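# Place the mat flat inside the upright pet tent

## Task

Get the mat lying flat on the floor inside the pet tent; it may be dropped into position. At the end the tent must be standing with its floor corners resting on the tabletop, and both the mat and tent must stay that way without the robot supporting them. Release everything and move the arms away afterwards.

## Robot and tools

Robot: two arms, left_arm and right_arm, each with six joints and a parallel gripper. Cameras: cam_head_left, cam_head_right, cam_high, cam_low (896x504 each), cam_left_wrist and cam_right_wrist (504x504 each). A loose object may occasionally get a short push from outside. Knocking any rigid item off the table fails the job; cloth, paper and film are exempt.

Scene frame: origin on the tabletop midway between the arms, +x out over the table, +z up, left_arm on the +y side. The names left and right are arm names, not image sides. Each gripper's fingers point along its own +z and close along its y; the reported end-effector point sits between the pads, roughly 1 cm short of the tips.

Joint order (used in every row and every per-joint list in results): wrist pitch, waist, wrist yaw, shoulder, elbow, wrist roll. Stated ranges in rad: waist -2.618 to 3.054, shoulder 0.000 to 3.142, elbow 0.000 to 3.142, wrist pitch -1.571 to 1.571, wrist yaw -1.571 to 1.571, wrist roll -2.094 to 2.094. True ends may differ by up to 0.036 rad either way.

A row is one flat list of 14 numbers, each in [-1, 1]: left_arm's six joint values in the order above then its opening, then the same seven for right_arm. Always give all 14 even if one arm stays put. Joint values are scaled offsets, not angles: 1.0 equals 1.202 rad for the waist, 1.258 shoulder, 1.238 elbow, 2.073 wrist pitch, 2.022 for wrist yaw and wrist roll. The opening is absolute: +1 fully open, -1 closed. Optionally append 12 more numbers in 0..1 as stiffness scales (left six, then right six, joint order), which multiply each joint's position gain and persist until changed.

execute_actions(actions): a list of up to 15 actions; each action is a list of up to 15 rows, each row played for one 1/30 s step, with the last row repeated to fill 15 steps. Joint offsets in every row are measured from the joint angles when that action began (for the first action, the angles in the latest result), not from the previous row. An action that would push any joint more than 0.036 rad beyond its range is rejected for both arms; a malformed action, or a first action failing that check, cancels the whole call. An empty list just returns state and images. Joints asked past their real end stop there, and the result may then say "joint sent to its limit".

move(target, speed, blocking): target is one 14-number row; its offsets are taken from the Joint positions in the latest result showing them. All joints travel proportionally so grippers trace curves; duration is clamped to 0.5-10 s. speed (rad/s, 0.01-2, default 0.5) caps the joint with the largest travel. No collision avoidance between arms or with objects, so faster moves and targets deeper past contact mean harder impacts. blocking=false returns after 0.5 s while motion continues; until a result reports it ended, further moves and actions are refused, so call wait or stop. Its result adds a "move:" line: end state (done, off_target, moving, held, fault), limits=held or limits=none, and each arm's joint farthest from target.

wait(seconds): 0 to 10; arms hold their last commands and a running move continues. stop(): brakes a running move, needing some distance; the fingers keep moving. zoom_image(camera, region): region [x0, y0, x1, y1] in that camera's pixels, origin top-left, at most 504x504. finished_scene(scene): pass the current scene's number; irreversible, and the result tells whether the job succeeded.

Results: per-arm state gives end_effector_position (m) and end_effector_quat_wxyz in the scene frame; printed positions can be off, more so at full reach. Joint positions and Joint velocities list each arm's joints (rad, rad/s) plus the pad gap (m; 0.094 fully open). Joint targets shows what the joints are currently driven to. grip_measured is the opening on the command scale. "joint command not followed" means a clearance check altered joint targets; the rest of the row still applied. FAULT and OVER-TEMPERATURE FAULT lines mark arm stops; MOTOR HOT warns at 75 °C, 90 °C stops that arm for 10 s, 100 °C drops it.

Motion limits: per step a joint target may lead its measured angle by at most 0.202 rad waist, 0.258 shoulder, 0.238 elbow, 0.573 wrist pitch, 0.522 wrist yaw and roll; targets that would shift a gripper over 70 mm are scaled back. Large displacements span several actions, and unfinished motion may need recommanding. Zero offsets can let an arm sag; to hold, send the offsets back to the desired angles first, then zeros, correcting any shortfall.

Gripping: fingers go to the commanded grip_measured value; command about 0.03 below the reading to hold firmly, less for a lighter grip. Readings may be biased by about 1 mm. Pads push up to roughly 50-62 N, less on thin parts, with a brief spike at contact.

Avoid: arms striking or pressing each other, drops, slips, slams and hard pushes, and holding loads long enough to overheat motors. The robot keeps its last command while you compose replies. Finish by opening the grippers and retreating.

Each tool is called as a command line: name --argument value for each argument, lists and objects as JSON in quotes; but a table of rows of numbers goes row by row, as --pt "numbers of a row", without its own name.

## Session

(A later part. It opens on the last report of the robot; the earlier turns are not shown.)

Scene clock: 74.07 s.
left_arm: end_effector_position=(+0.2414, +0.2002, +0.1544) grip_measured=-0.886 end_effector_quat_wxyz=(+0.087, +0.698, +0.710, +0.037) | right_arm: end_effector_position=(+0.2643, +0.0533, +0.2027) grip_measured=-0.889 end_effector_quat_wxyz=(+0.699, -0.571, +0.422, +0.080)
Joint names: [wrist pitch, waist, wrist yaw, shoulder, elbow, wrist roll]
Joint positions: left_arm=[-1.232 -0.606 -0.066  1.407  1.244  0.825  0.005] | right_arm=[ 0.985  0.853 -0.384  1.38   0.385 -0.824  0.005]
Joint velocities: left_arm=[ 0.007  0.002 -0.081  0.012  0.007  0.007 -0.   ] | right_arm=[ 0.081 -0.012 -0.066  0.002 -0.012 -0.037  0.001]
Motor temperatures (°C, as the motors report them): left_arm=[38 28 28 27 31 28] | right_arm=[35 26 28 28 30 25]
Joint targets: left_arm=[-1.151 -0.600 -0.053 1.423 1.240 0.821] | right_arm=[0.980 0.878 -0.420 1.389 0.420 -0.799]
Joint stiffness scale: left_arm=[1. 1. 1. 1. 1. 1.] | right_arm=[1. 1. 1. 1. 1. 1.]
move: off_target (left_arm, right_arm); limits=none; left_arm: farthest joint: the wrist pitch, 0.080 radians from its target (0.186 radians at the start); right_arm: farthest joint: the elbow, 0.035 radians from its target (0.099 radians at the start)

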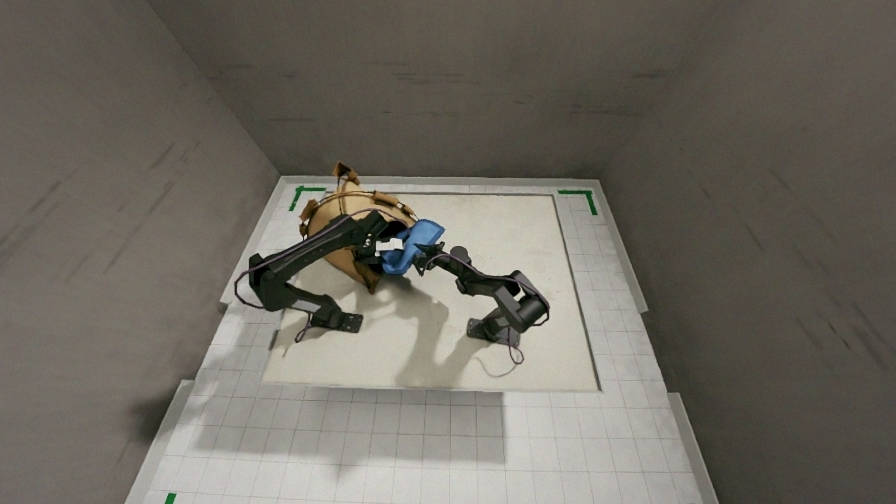

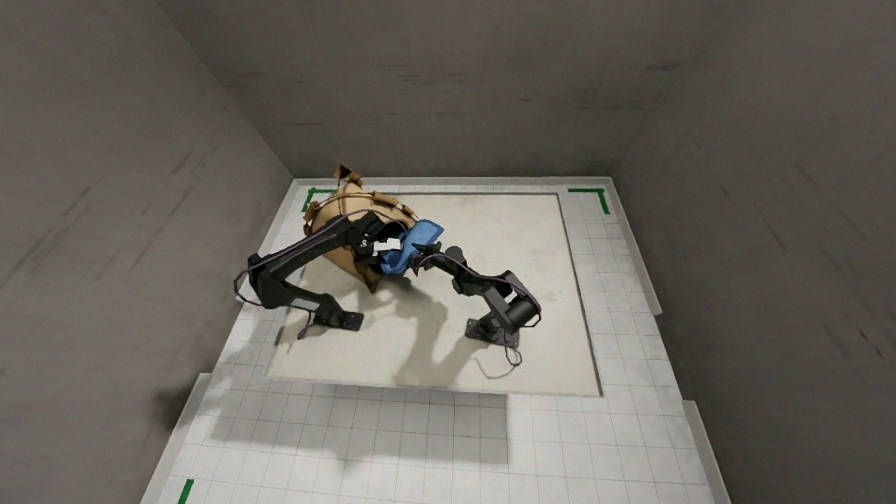

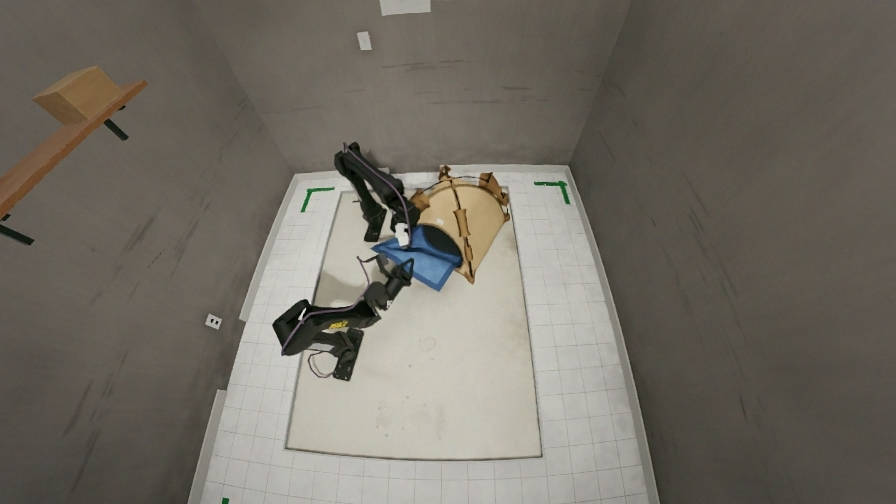

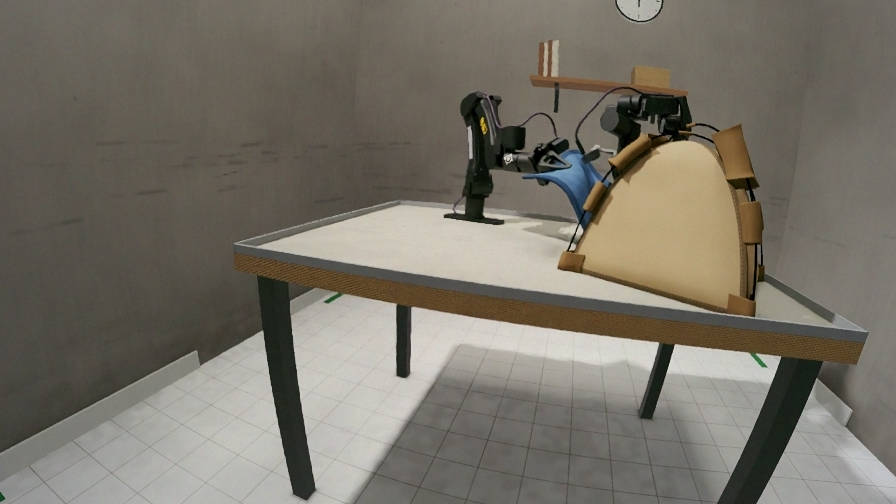

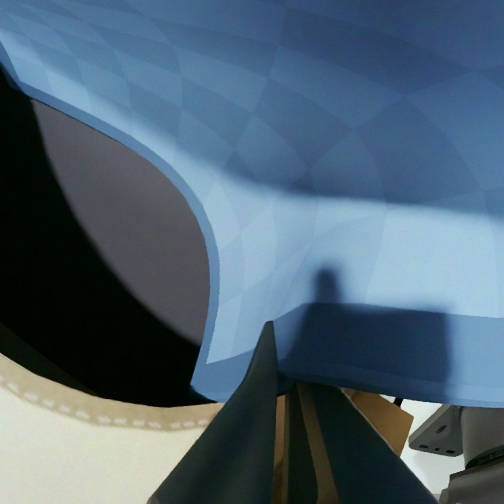

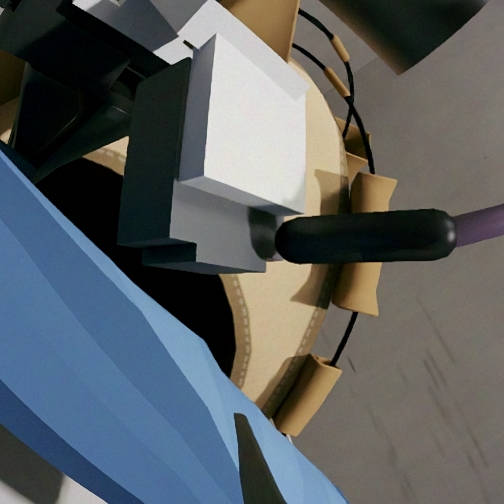

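Both corners in. Release left and lift.

move --target '[-0.12,0,0,-0.12,0.25,0,-0.6,0,0.01,-0.015,0,0.02,0.013,-0.915]' --speed 0.25

Scene clock: 76.10 s.
left_arm: end_effector_position=(+0.2286, +0.2139, +0.2614) grip_measured=-0.603 end_effector_quat_wxyz=(+0.182, +0.686, +0.703, +0.045) | right_arm: end_effector_position=(+0.2640, +0.0534, +0.2006) grip_measured=-0.889 end_effector_quat_wxyz=(+0.696, -0.573, +0.425, +0.082)
Joint names: [wrist pitch, waist, wrist yaw, shoulder, elbow, wrist roll]
Joint positions: left_arm=[-1.465 -0.606 -0.075  1.274  1.537  0.825  0.019] | right_arm=[ 0.976  0.853 -0.386  1.38   0.385 -0.822  0.005]
Joint velocities: left_arm=[-0.051 -0.007 -0.066  0.002 -0.012  0.022 -0.   ] | right_arm=[-0.022 -0.002 -0.007 -0.002 -0.002 -0.095 -0.   ]
Motor temperatures (°C, as the motors report them): left_arm=[38 28 28 27 31 28] | right_arm=[35 26 28 28 30 25]
Joint targets: left_arm=[-1.481 -0.606 -0.066 1.256 1.554 0.825] | right_arm=[0.985 0.865 -0.415 1.380 0.410 -0.798]
Joint stiffness scale: left_arm=[1. 1. 1. 1. 1. 1.] | right_arm=[1. 1. 1. 1. 1. 1.]
move: off_target (right_arm); limits=none; left_arm: farthest joint: the shoulder, 0.018 radians from its target (0.151 radians at the start); right_arm: farthest joint: the wrist yaw, 0.029 radians from its target (0.031 radians at the start)

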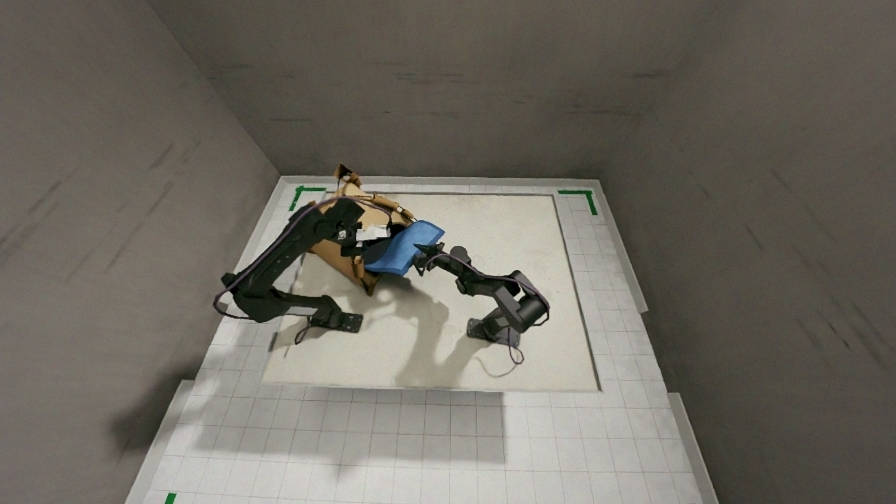

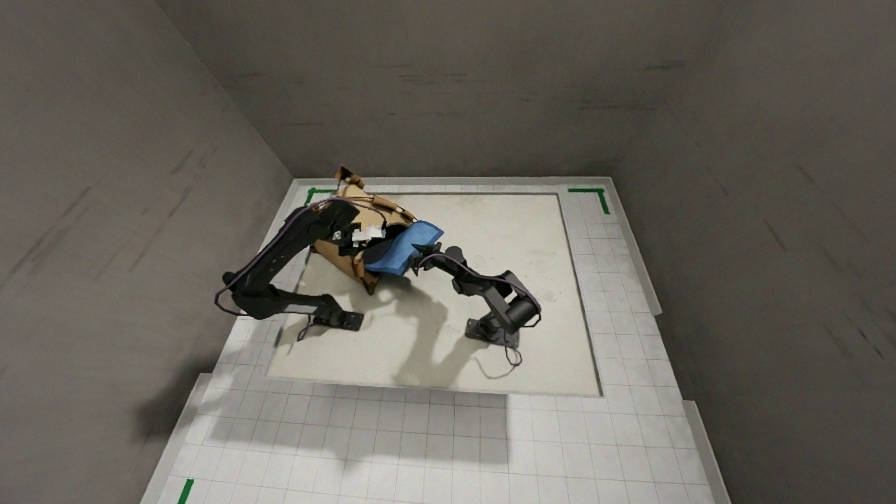

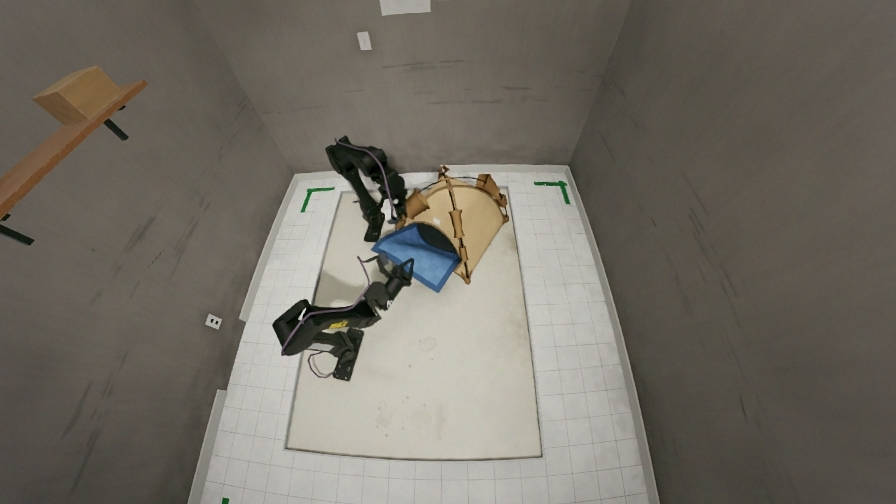

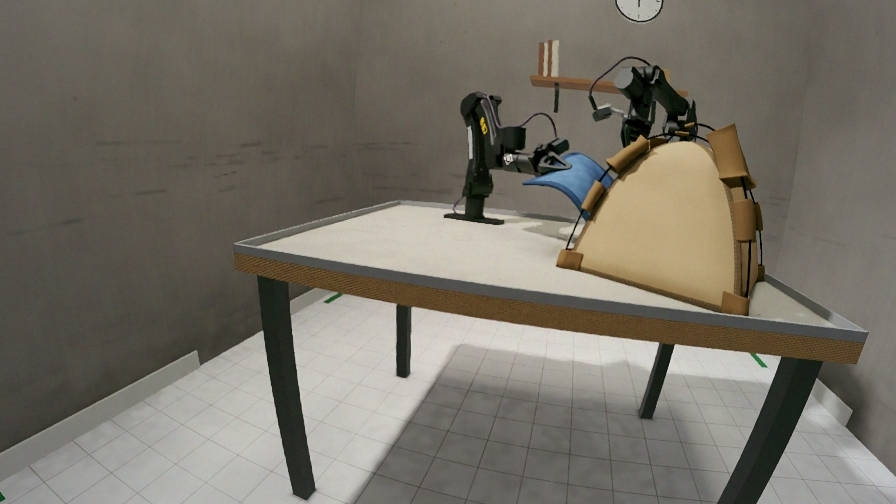

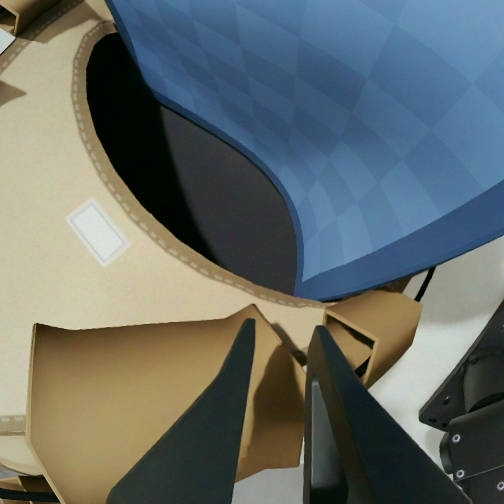

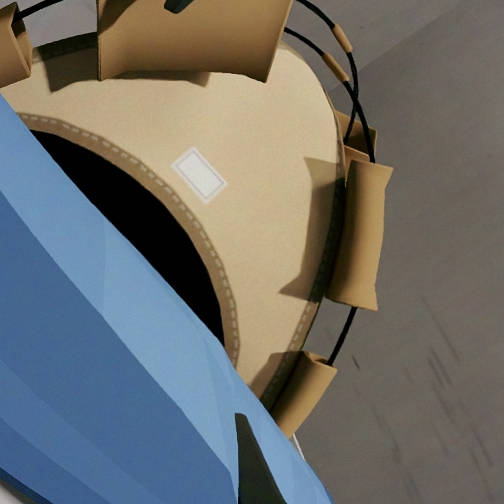

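move --target '[0,-0.1,0,-0.2,-0.1,0,-0.6,-0.242,0.112,0.11,-0.035,0.10,-0.14,-0.915]' --speed 0.25

Scene clock: 79.20 s.
left_arm: end_effector_position=(+0.1807, +0.2261, +0.2756) grip_measured=-0.603 end_effector_quat_wxyz=(+0.243, +0.712, +0.657, +0.034) | right_arm: end_effector_position=(+0.2527, +0.0593, +0.1230) grip_measured=-0.889 end_effector_quat_wxyz=(-0.546, +0.706, -0.451, +0.014)
Joint names: [wrist pitch, waist, wrist yaw, shoulder, elbow, wrist roll]
Joint positions: left_arm=[-1.464 -0.717 -0.075  1.045  1.429  0.825  0.019] | right_arm=[ 0.47   0.978 -0.171  1.365  0.473 -1.105  0.005]
Joint velocities: left_arm=[-0.022 -0.007 -0.037  0.007 -0.007 -0.051  0.001] | right_arm=[-0.037  0.007  0.022 -0.002 -0.022 -0.037  0.   ]
Motor temperatures (°C, as the motors report them): left_arm=[38 28 28 28 30 28] | right_arm=[35 26 28 28 30 25]
Joint targets: left_arm=[-1.465 -0.727 -0.075 1.022 1.413 0.825] | right_arm=[0.475 0.988 -0.163 1.336 0.509 -1.105]
Joint stiffness scale: left_arm=[1. 1. 1. 1. 1. 1.] | right_arm=[1. 1. 1. 1. 1. 1.]
move: off_target (left_arm, right_arm); limits=none; left_arm: farthest joint: the shoulder, 0.023 radians from its target (0.251 radians at the start); right_arm: farthest joint: the elbow, 0.036 radians from its target (0.124 radians at the start)

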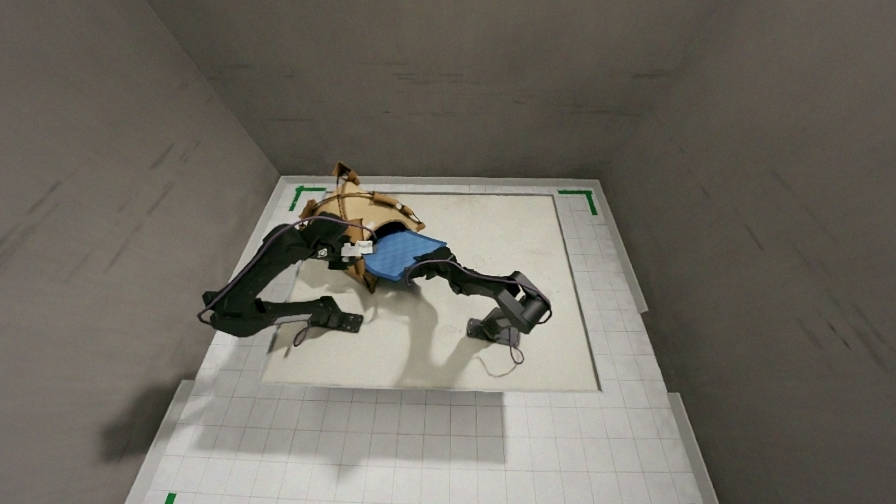

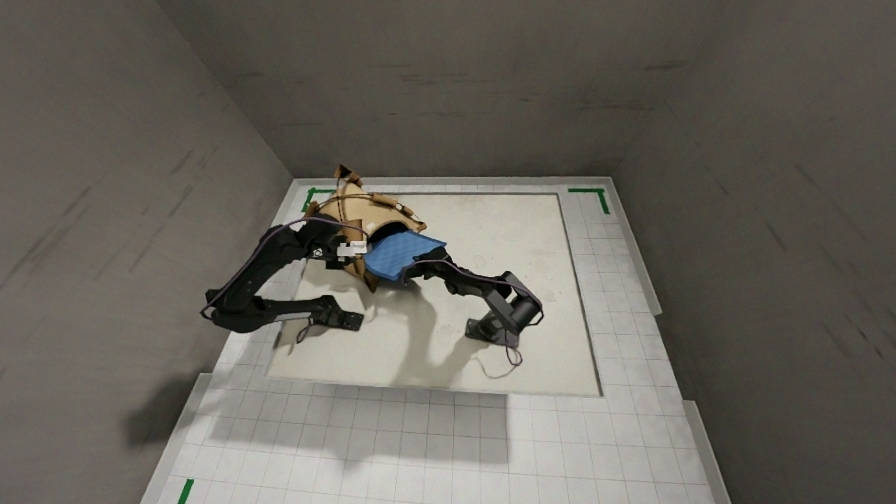

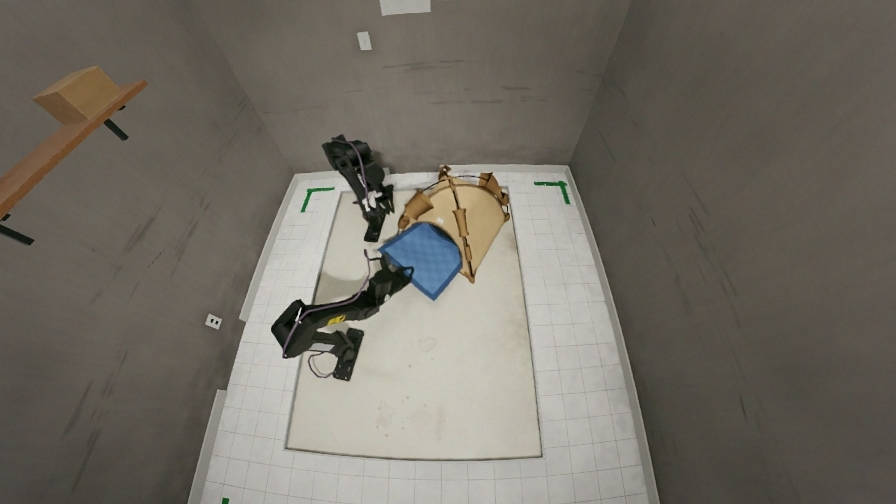

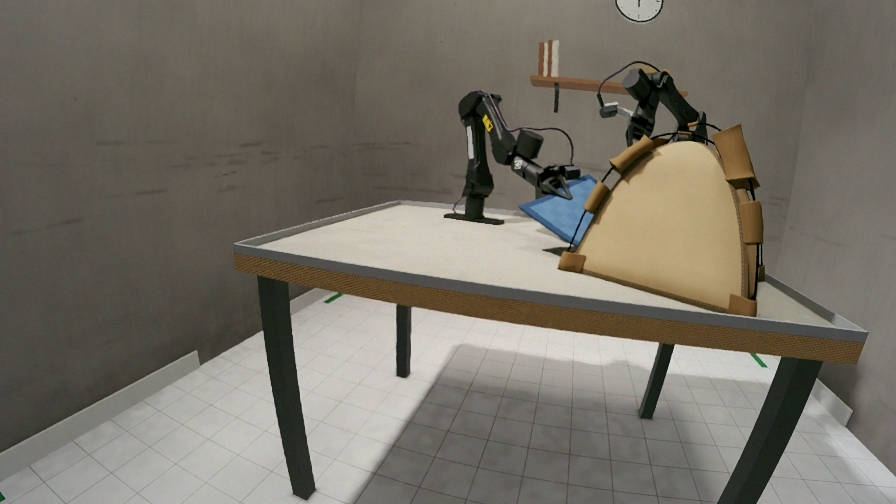

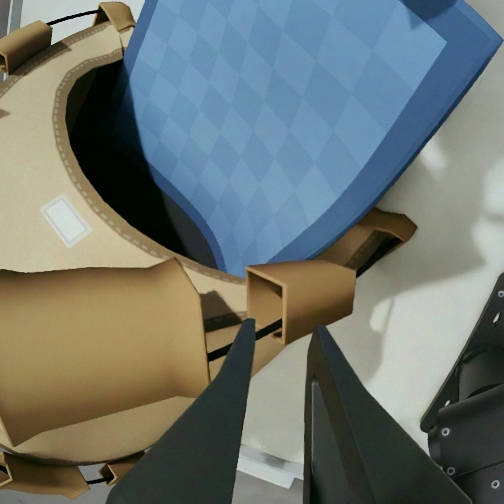

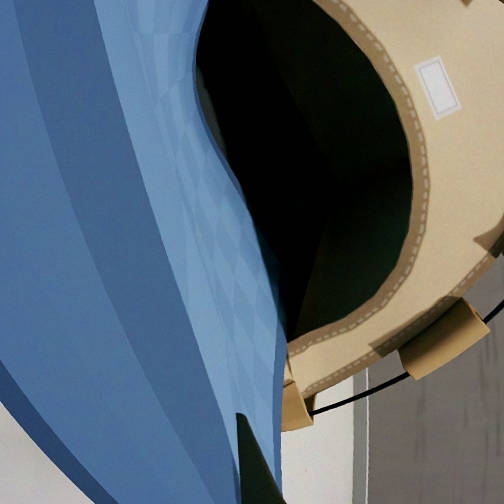

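move --target '[0,0,0,0,0,0,-0.6,0.07,0.03,0,0.473,0.404,-0.04,-0.915]' --speed 0.25

Scene clock: 84.40 s.
left_arm: end_effector_position=(+0.1807, +0.2261, +0.2756) grip_measured=-0.603 end_effector_quat_wxyz=(+0.243, +0.712, +0.657, +0.034) | right_arm: end_effector_position=(+0.3370, +0.1576, +0.0785) grip_measured=-0.889 end_effector_quat_wxyz=(-0.535, +0.732, -0.421, +0.031)
Joint names: [wrist pitch, waist, wrist yaw, shoulder, elbow, wrist roll]
Joint positions: left_arm=[-1.464 -0.717 -0.075  1.045  1.429  0.825  0.019] | right_arm=[ 0.579  0.999 -0.162  1.96   0.935 -1.184  0.005]
Joint velocities: left_arm=[ 0.037 -0.012  0.007 -0.017  0.002 -0.037  0.   ] | right_arm=[ 0.022 -0.007 -0.007  0.007 -0.007  0.037 -0.001]
Motor temperatures (°C, as the motors report them): left_arm=[38 28 28 27 30 28] | right_arm=[35 26 28 28 30 25]
Joint targets: left_arm=[-1.464 -0.717 -0.075 1.045 1.429 0.825] | right_arm=[0.615 1.014 -0.170 1.960 0.973 -1.186]
Joint stiffness scale: left_arm=[1. 1. 1. 1. 1. 1.] | right_arm=[1. 1. 1. 1. 1. 1.]
move: off_target (right_arm); limits=none; left_arm: farthest joint: the waist, 0.000 radians from its target (0.000 radians at the start); right_arm: farthest joint: the elbow, 0.038 radians from its target (0.500 radians at the start)

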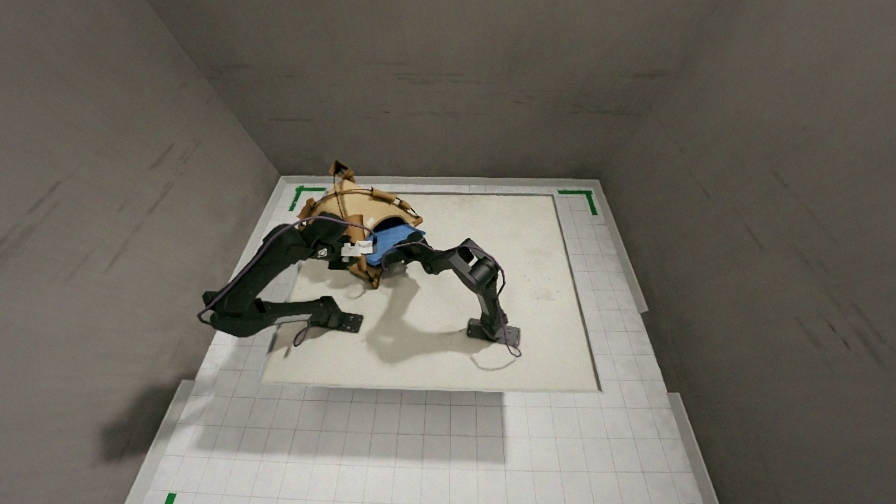

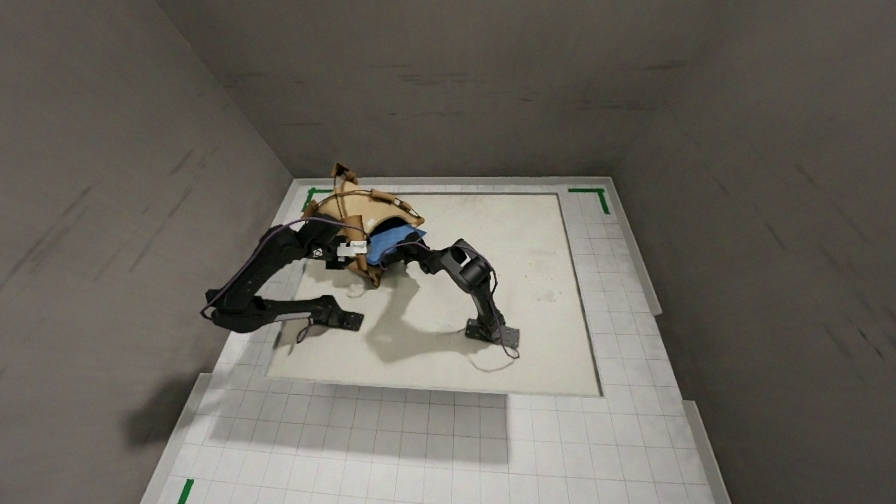

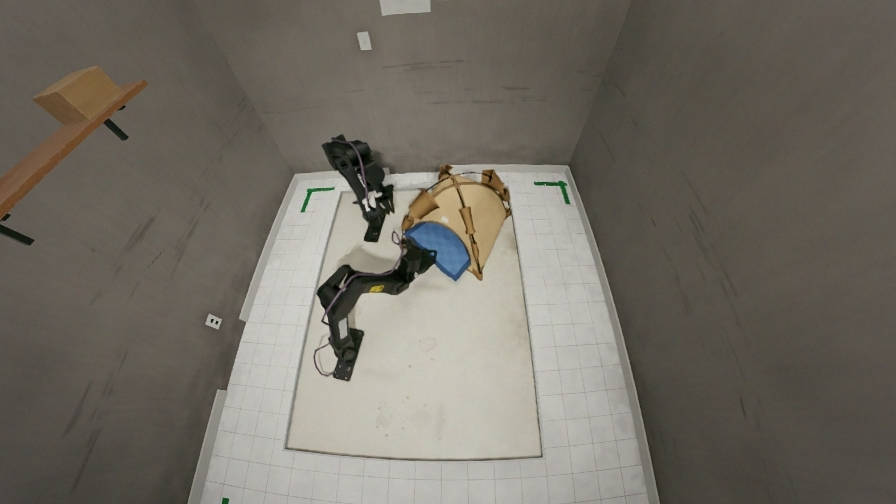

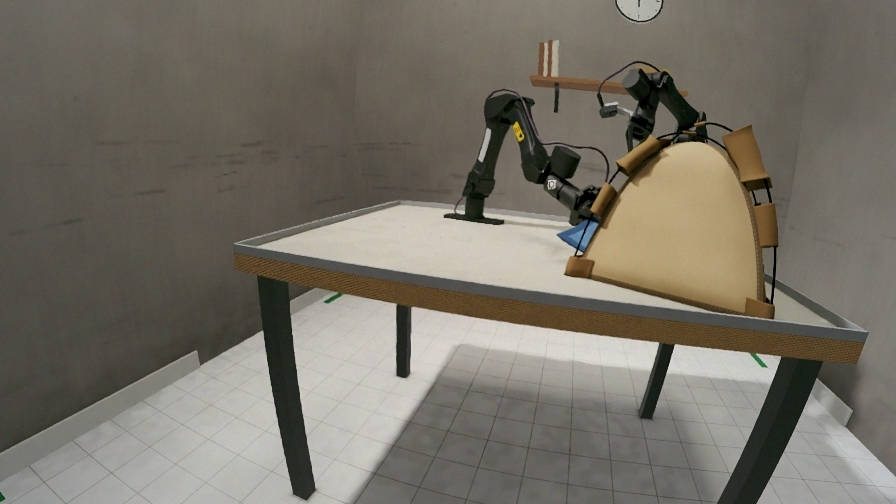

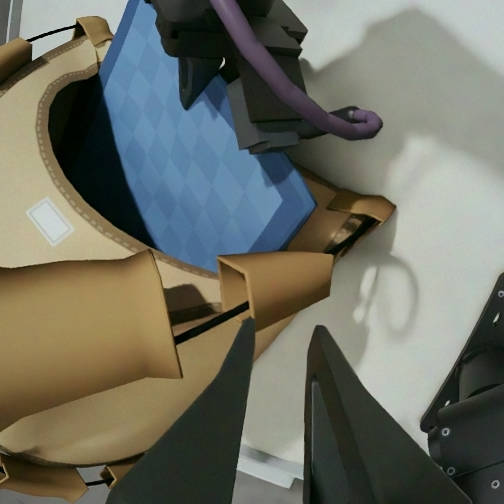

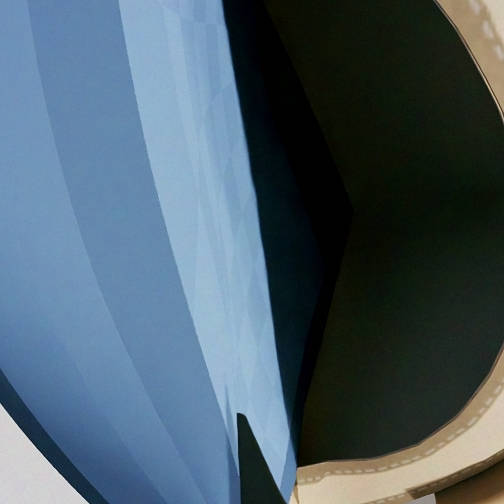

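move --target '[0,0,0,0,0,0,-0.6,-0.056,-0.033,-0.124,0.274,0.426,-0.1,-0.915]' --speed 0.25

zoom_image --camera "cam_high" --region '[360,150,540,300]'

Scene clock: 87.57 s.
left_arm: end_effector_position=(+0.1807, +0.2261, +0.2756) grip_measured=-0.603 end_effector_quat_wxyz=(+0.243, +0.712, +0.657, +0.034) | right_arm: end_effector_position=(+0.3913, +0.2384, +0.0702) grip_measured=-0.889 end_effector_quat_wxyz=(-0.560, +0.774, -0.295, +0.005)
Joint names: [wrist pitch, waist, wrist yaw, shoulder, elbow, wrist roll]
Joint positions: left_arm=[-1.464 -0.717 -0.075  1.045  1.429  0.825  0.019] | right_arm=[ 0.462  0.962 -0.392  2.303  1.427 -1.383  0.005]
Joint velocities: left_arm=[-0.022  0.007 -0.037 -0.002 -0.007  0.007 -0.001] | right_arm=[-0.022 -0.002 -0.007 -0.002  0.002 -0.022  0.   ]
Motor temperatures (°C, as the motors report them): left_arm=[38 28 28 27 30 28] | right_arm=[35 26 28 29 30 25]
Joint targets: left_arm=[-1.464 -0.717 -0.075 1.045 1.429 0.825] | right_arm=[0.463 0.960 -0.413 2.305 1.462 -1.386]
Joint stiffness scale: left_arm=[1. 1. 1. 1. 1. 1.] | right_arm=[1. 1. 1. 1. 1. 1.]
move: off_target (right_arm); limits=none; left_arm: farthest joint: the waist, 0.000 radians from its target (0.000 radians at the start); right_arm: farthest joint: the elbow, 0.036 radians from its target (0.527 radians at the start)

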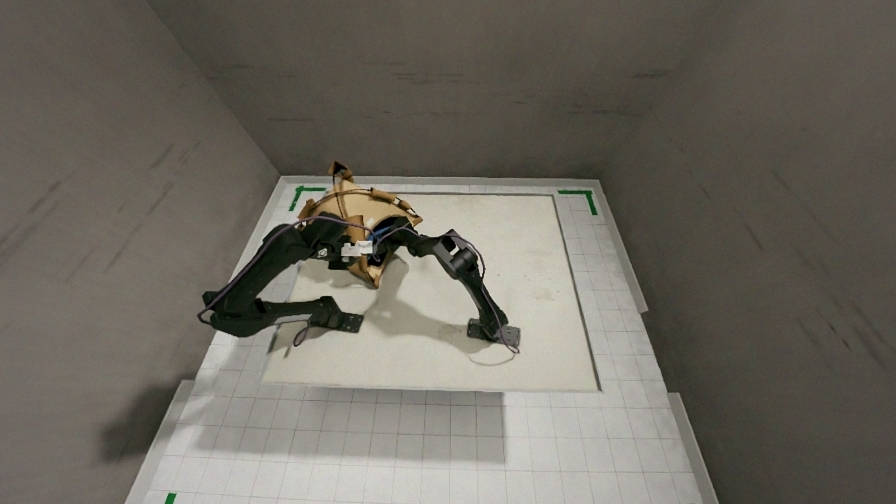

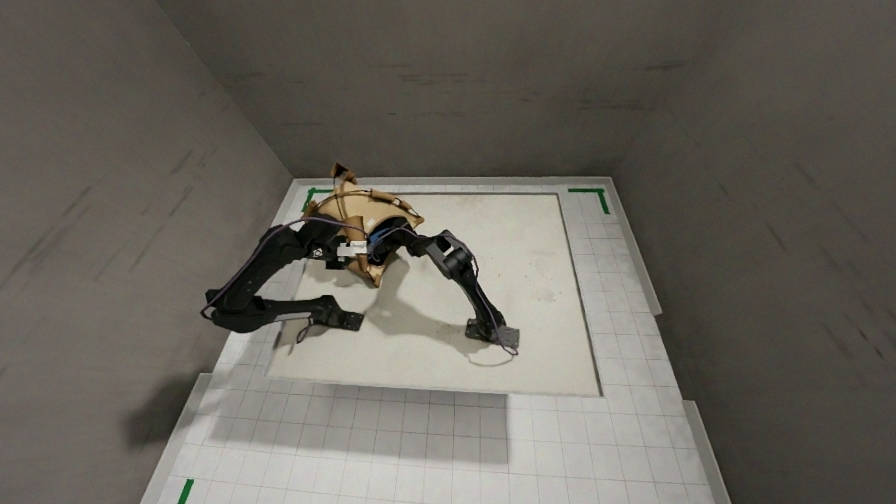

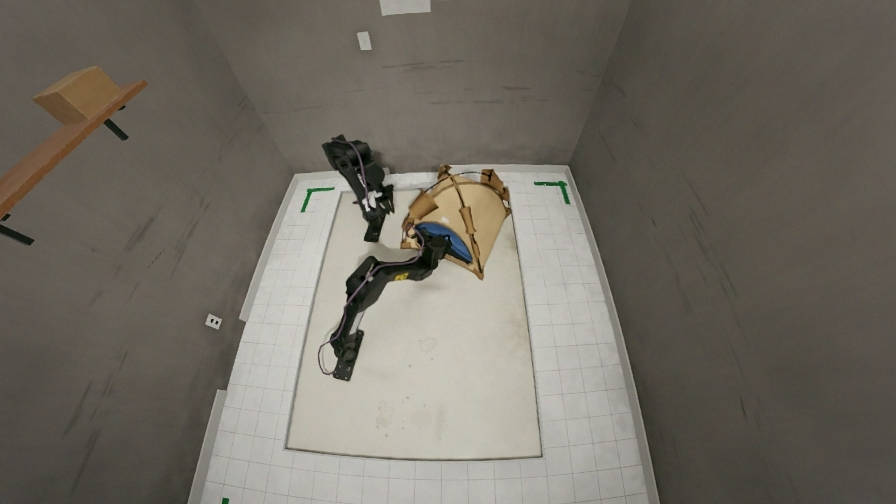

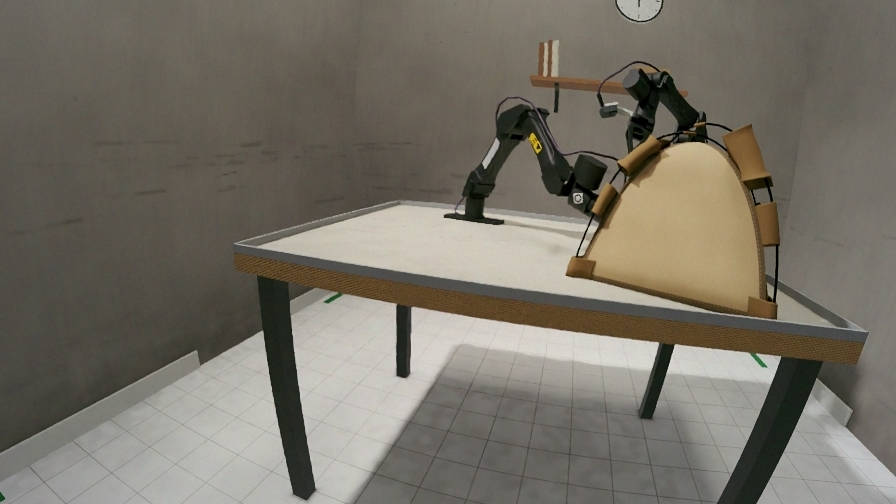

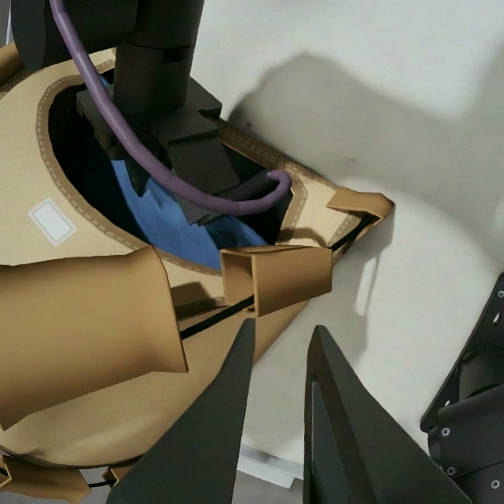

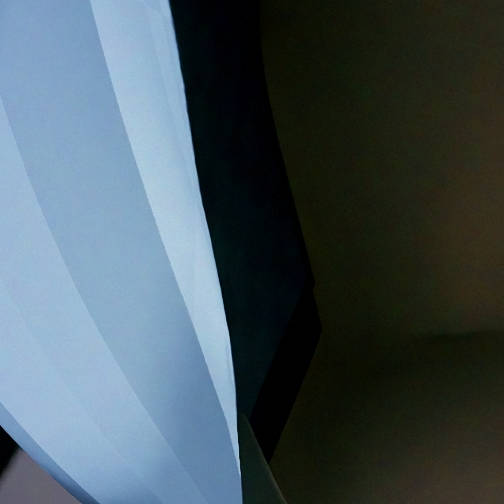

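Region (360, 150, 540, 300) of cam_high's 896x504 image, scaled by 2.800, with more detail than that image has.

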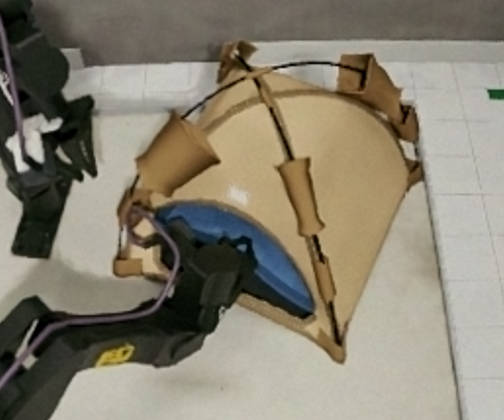

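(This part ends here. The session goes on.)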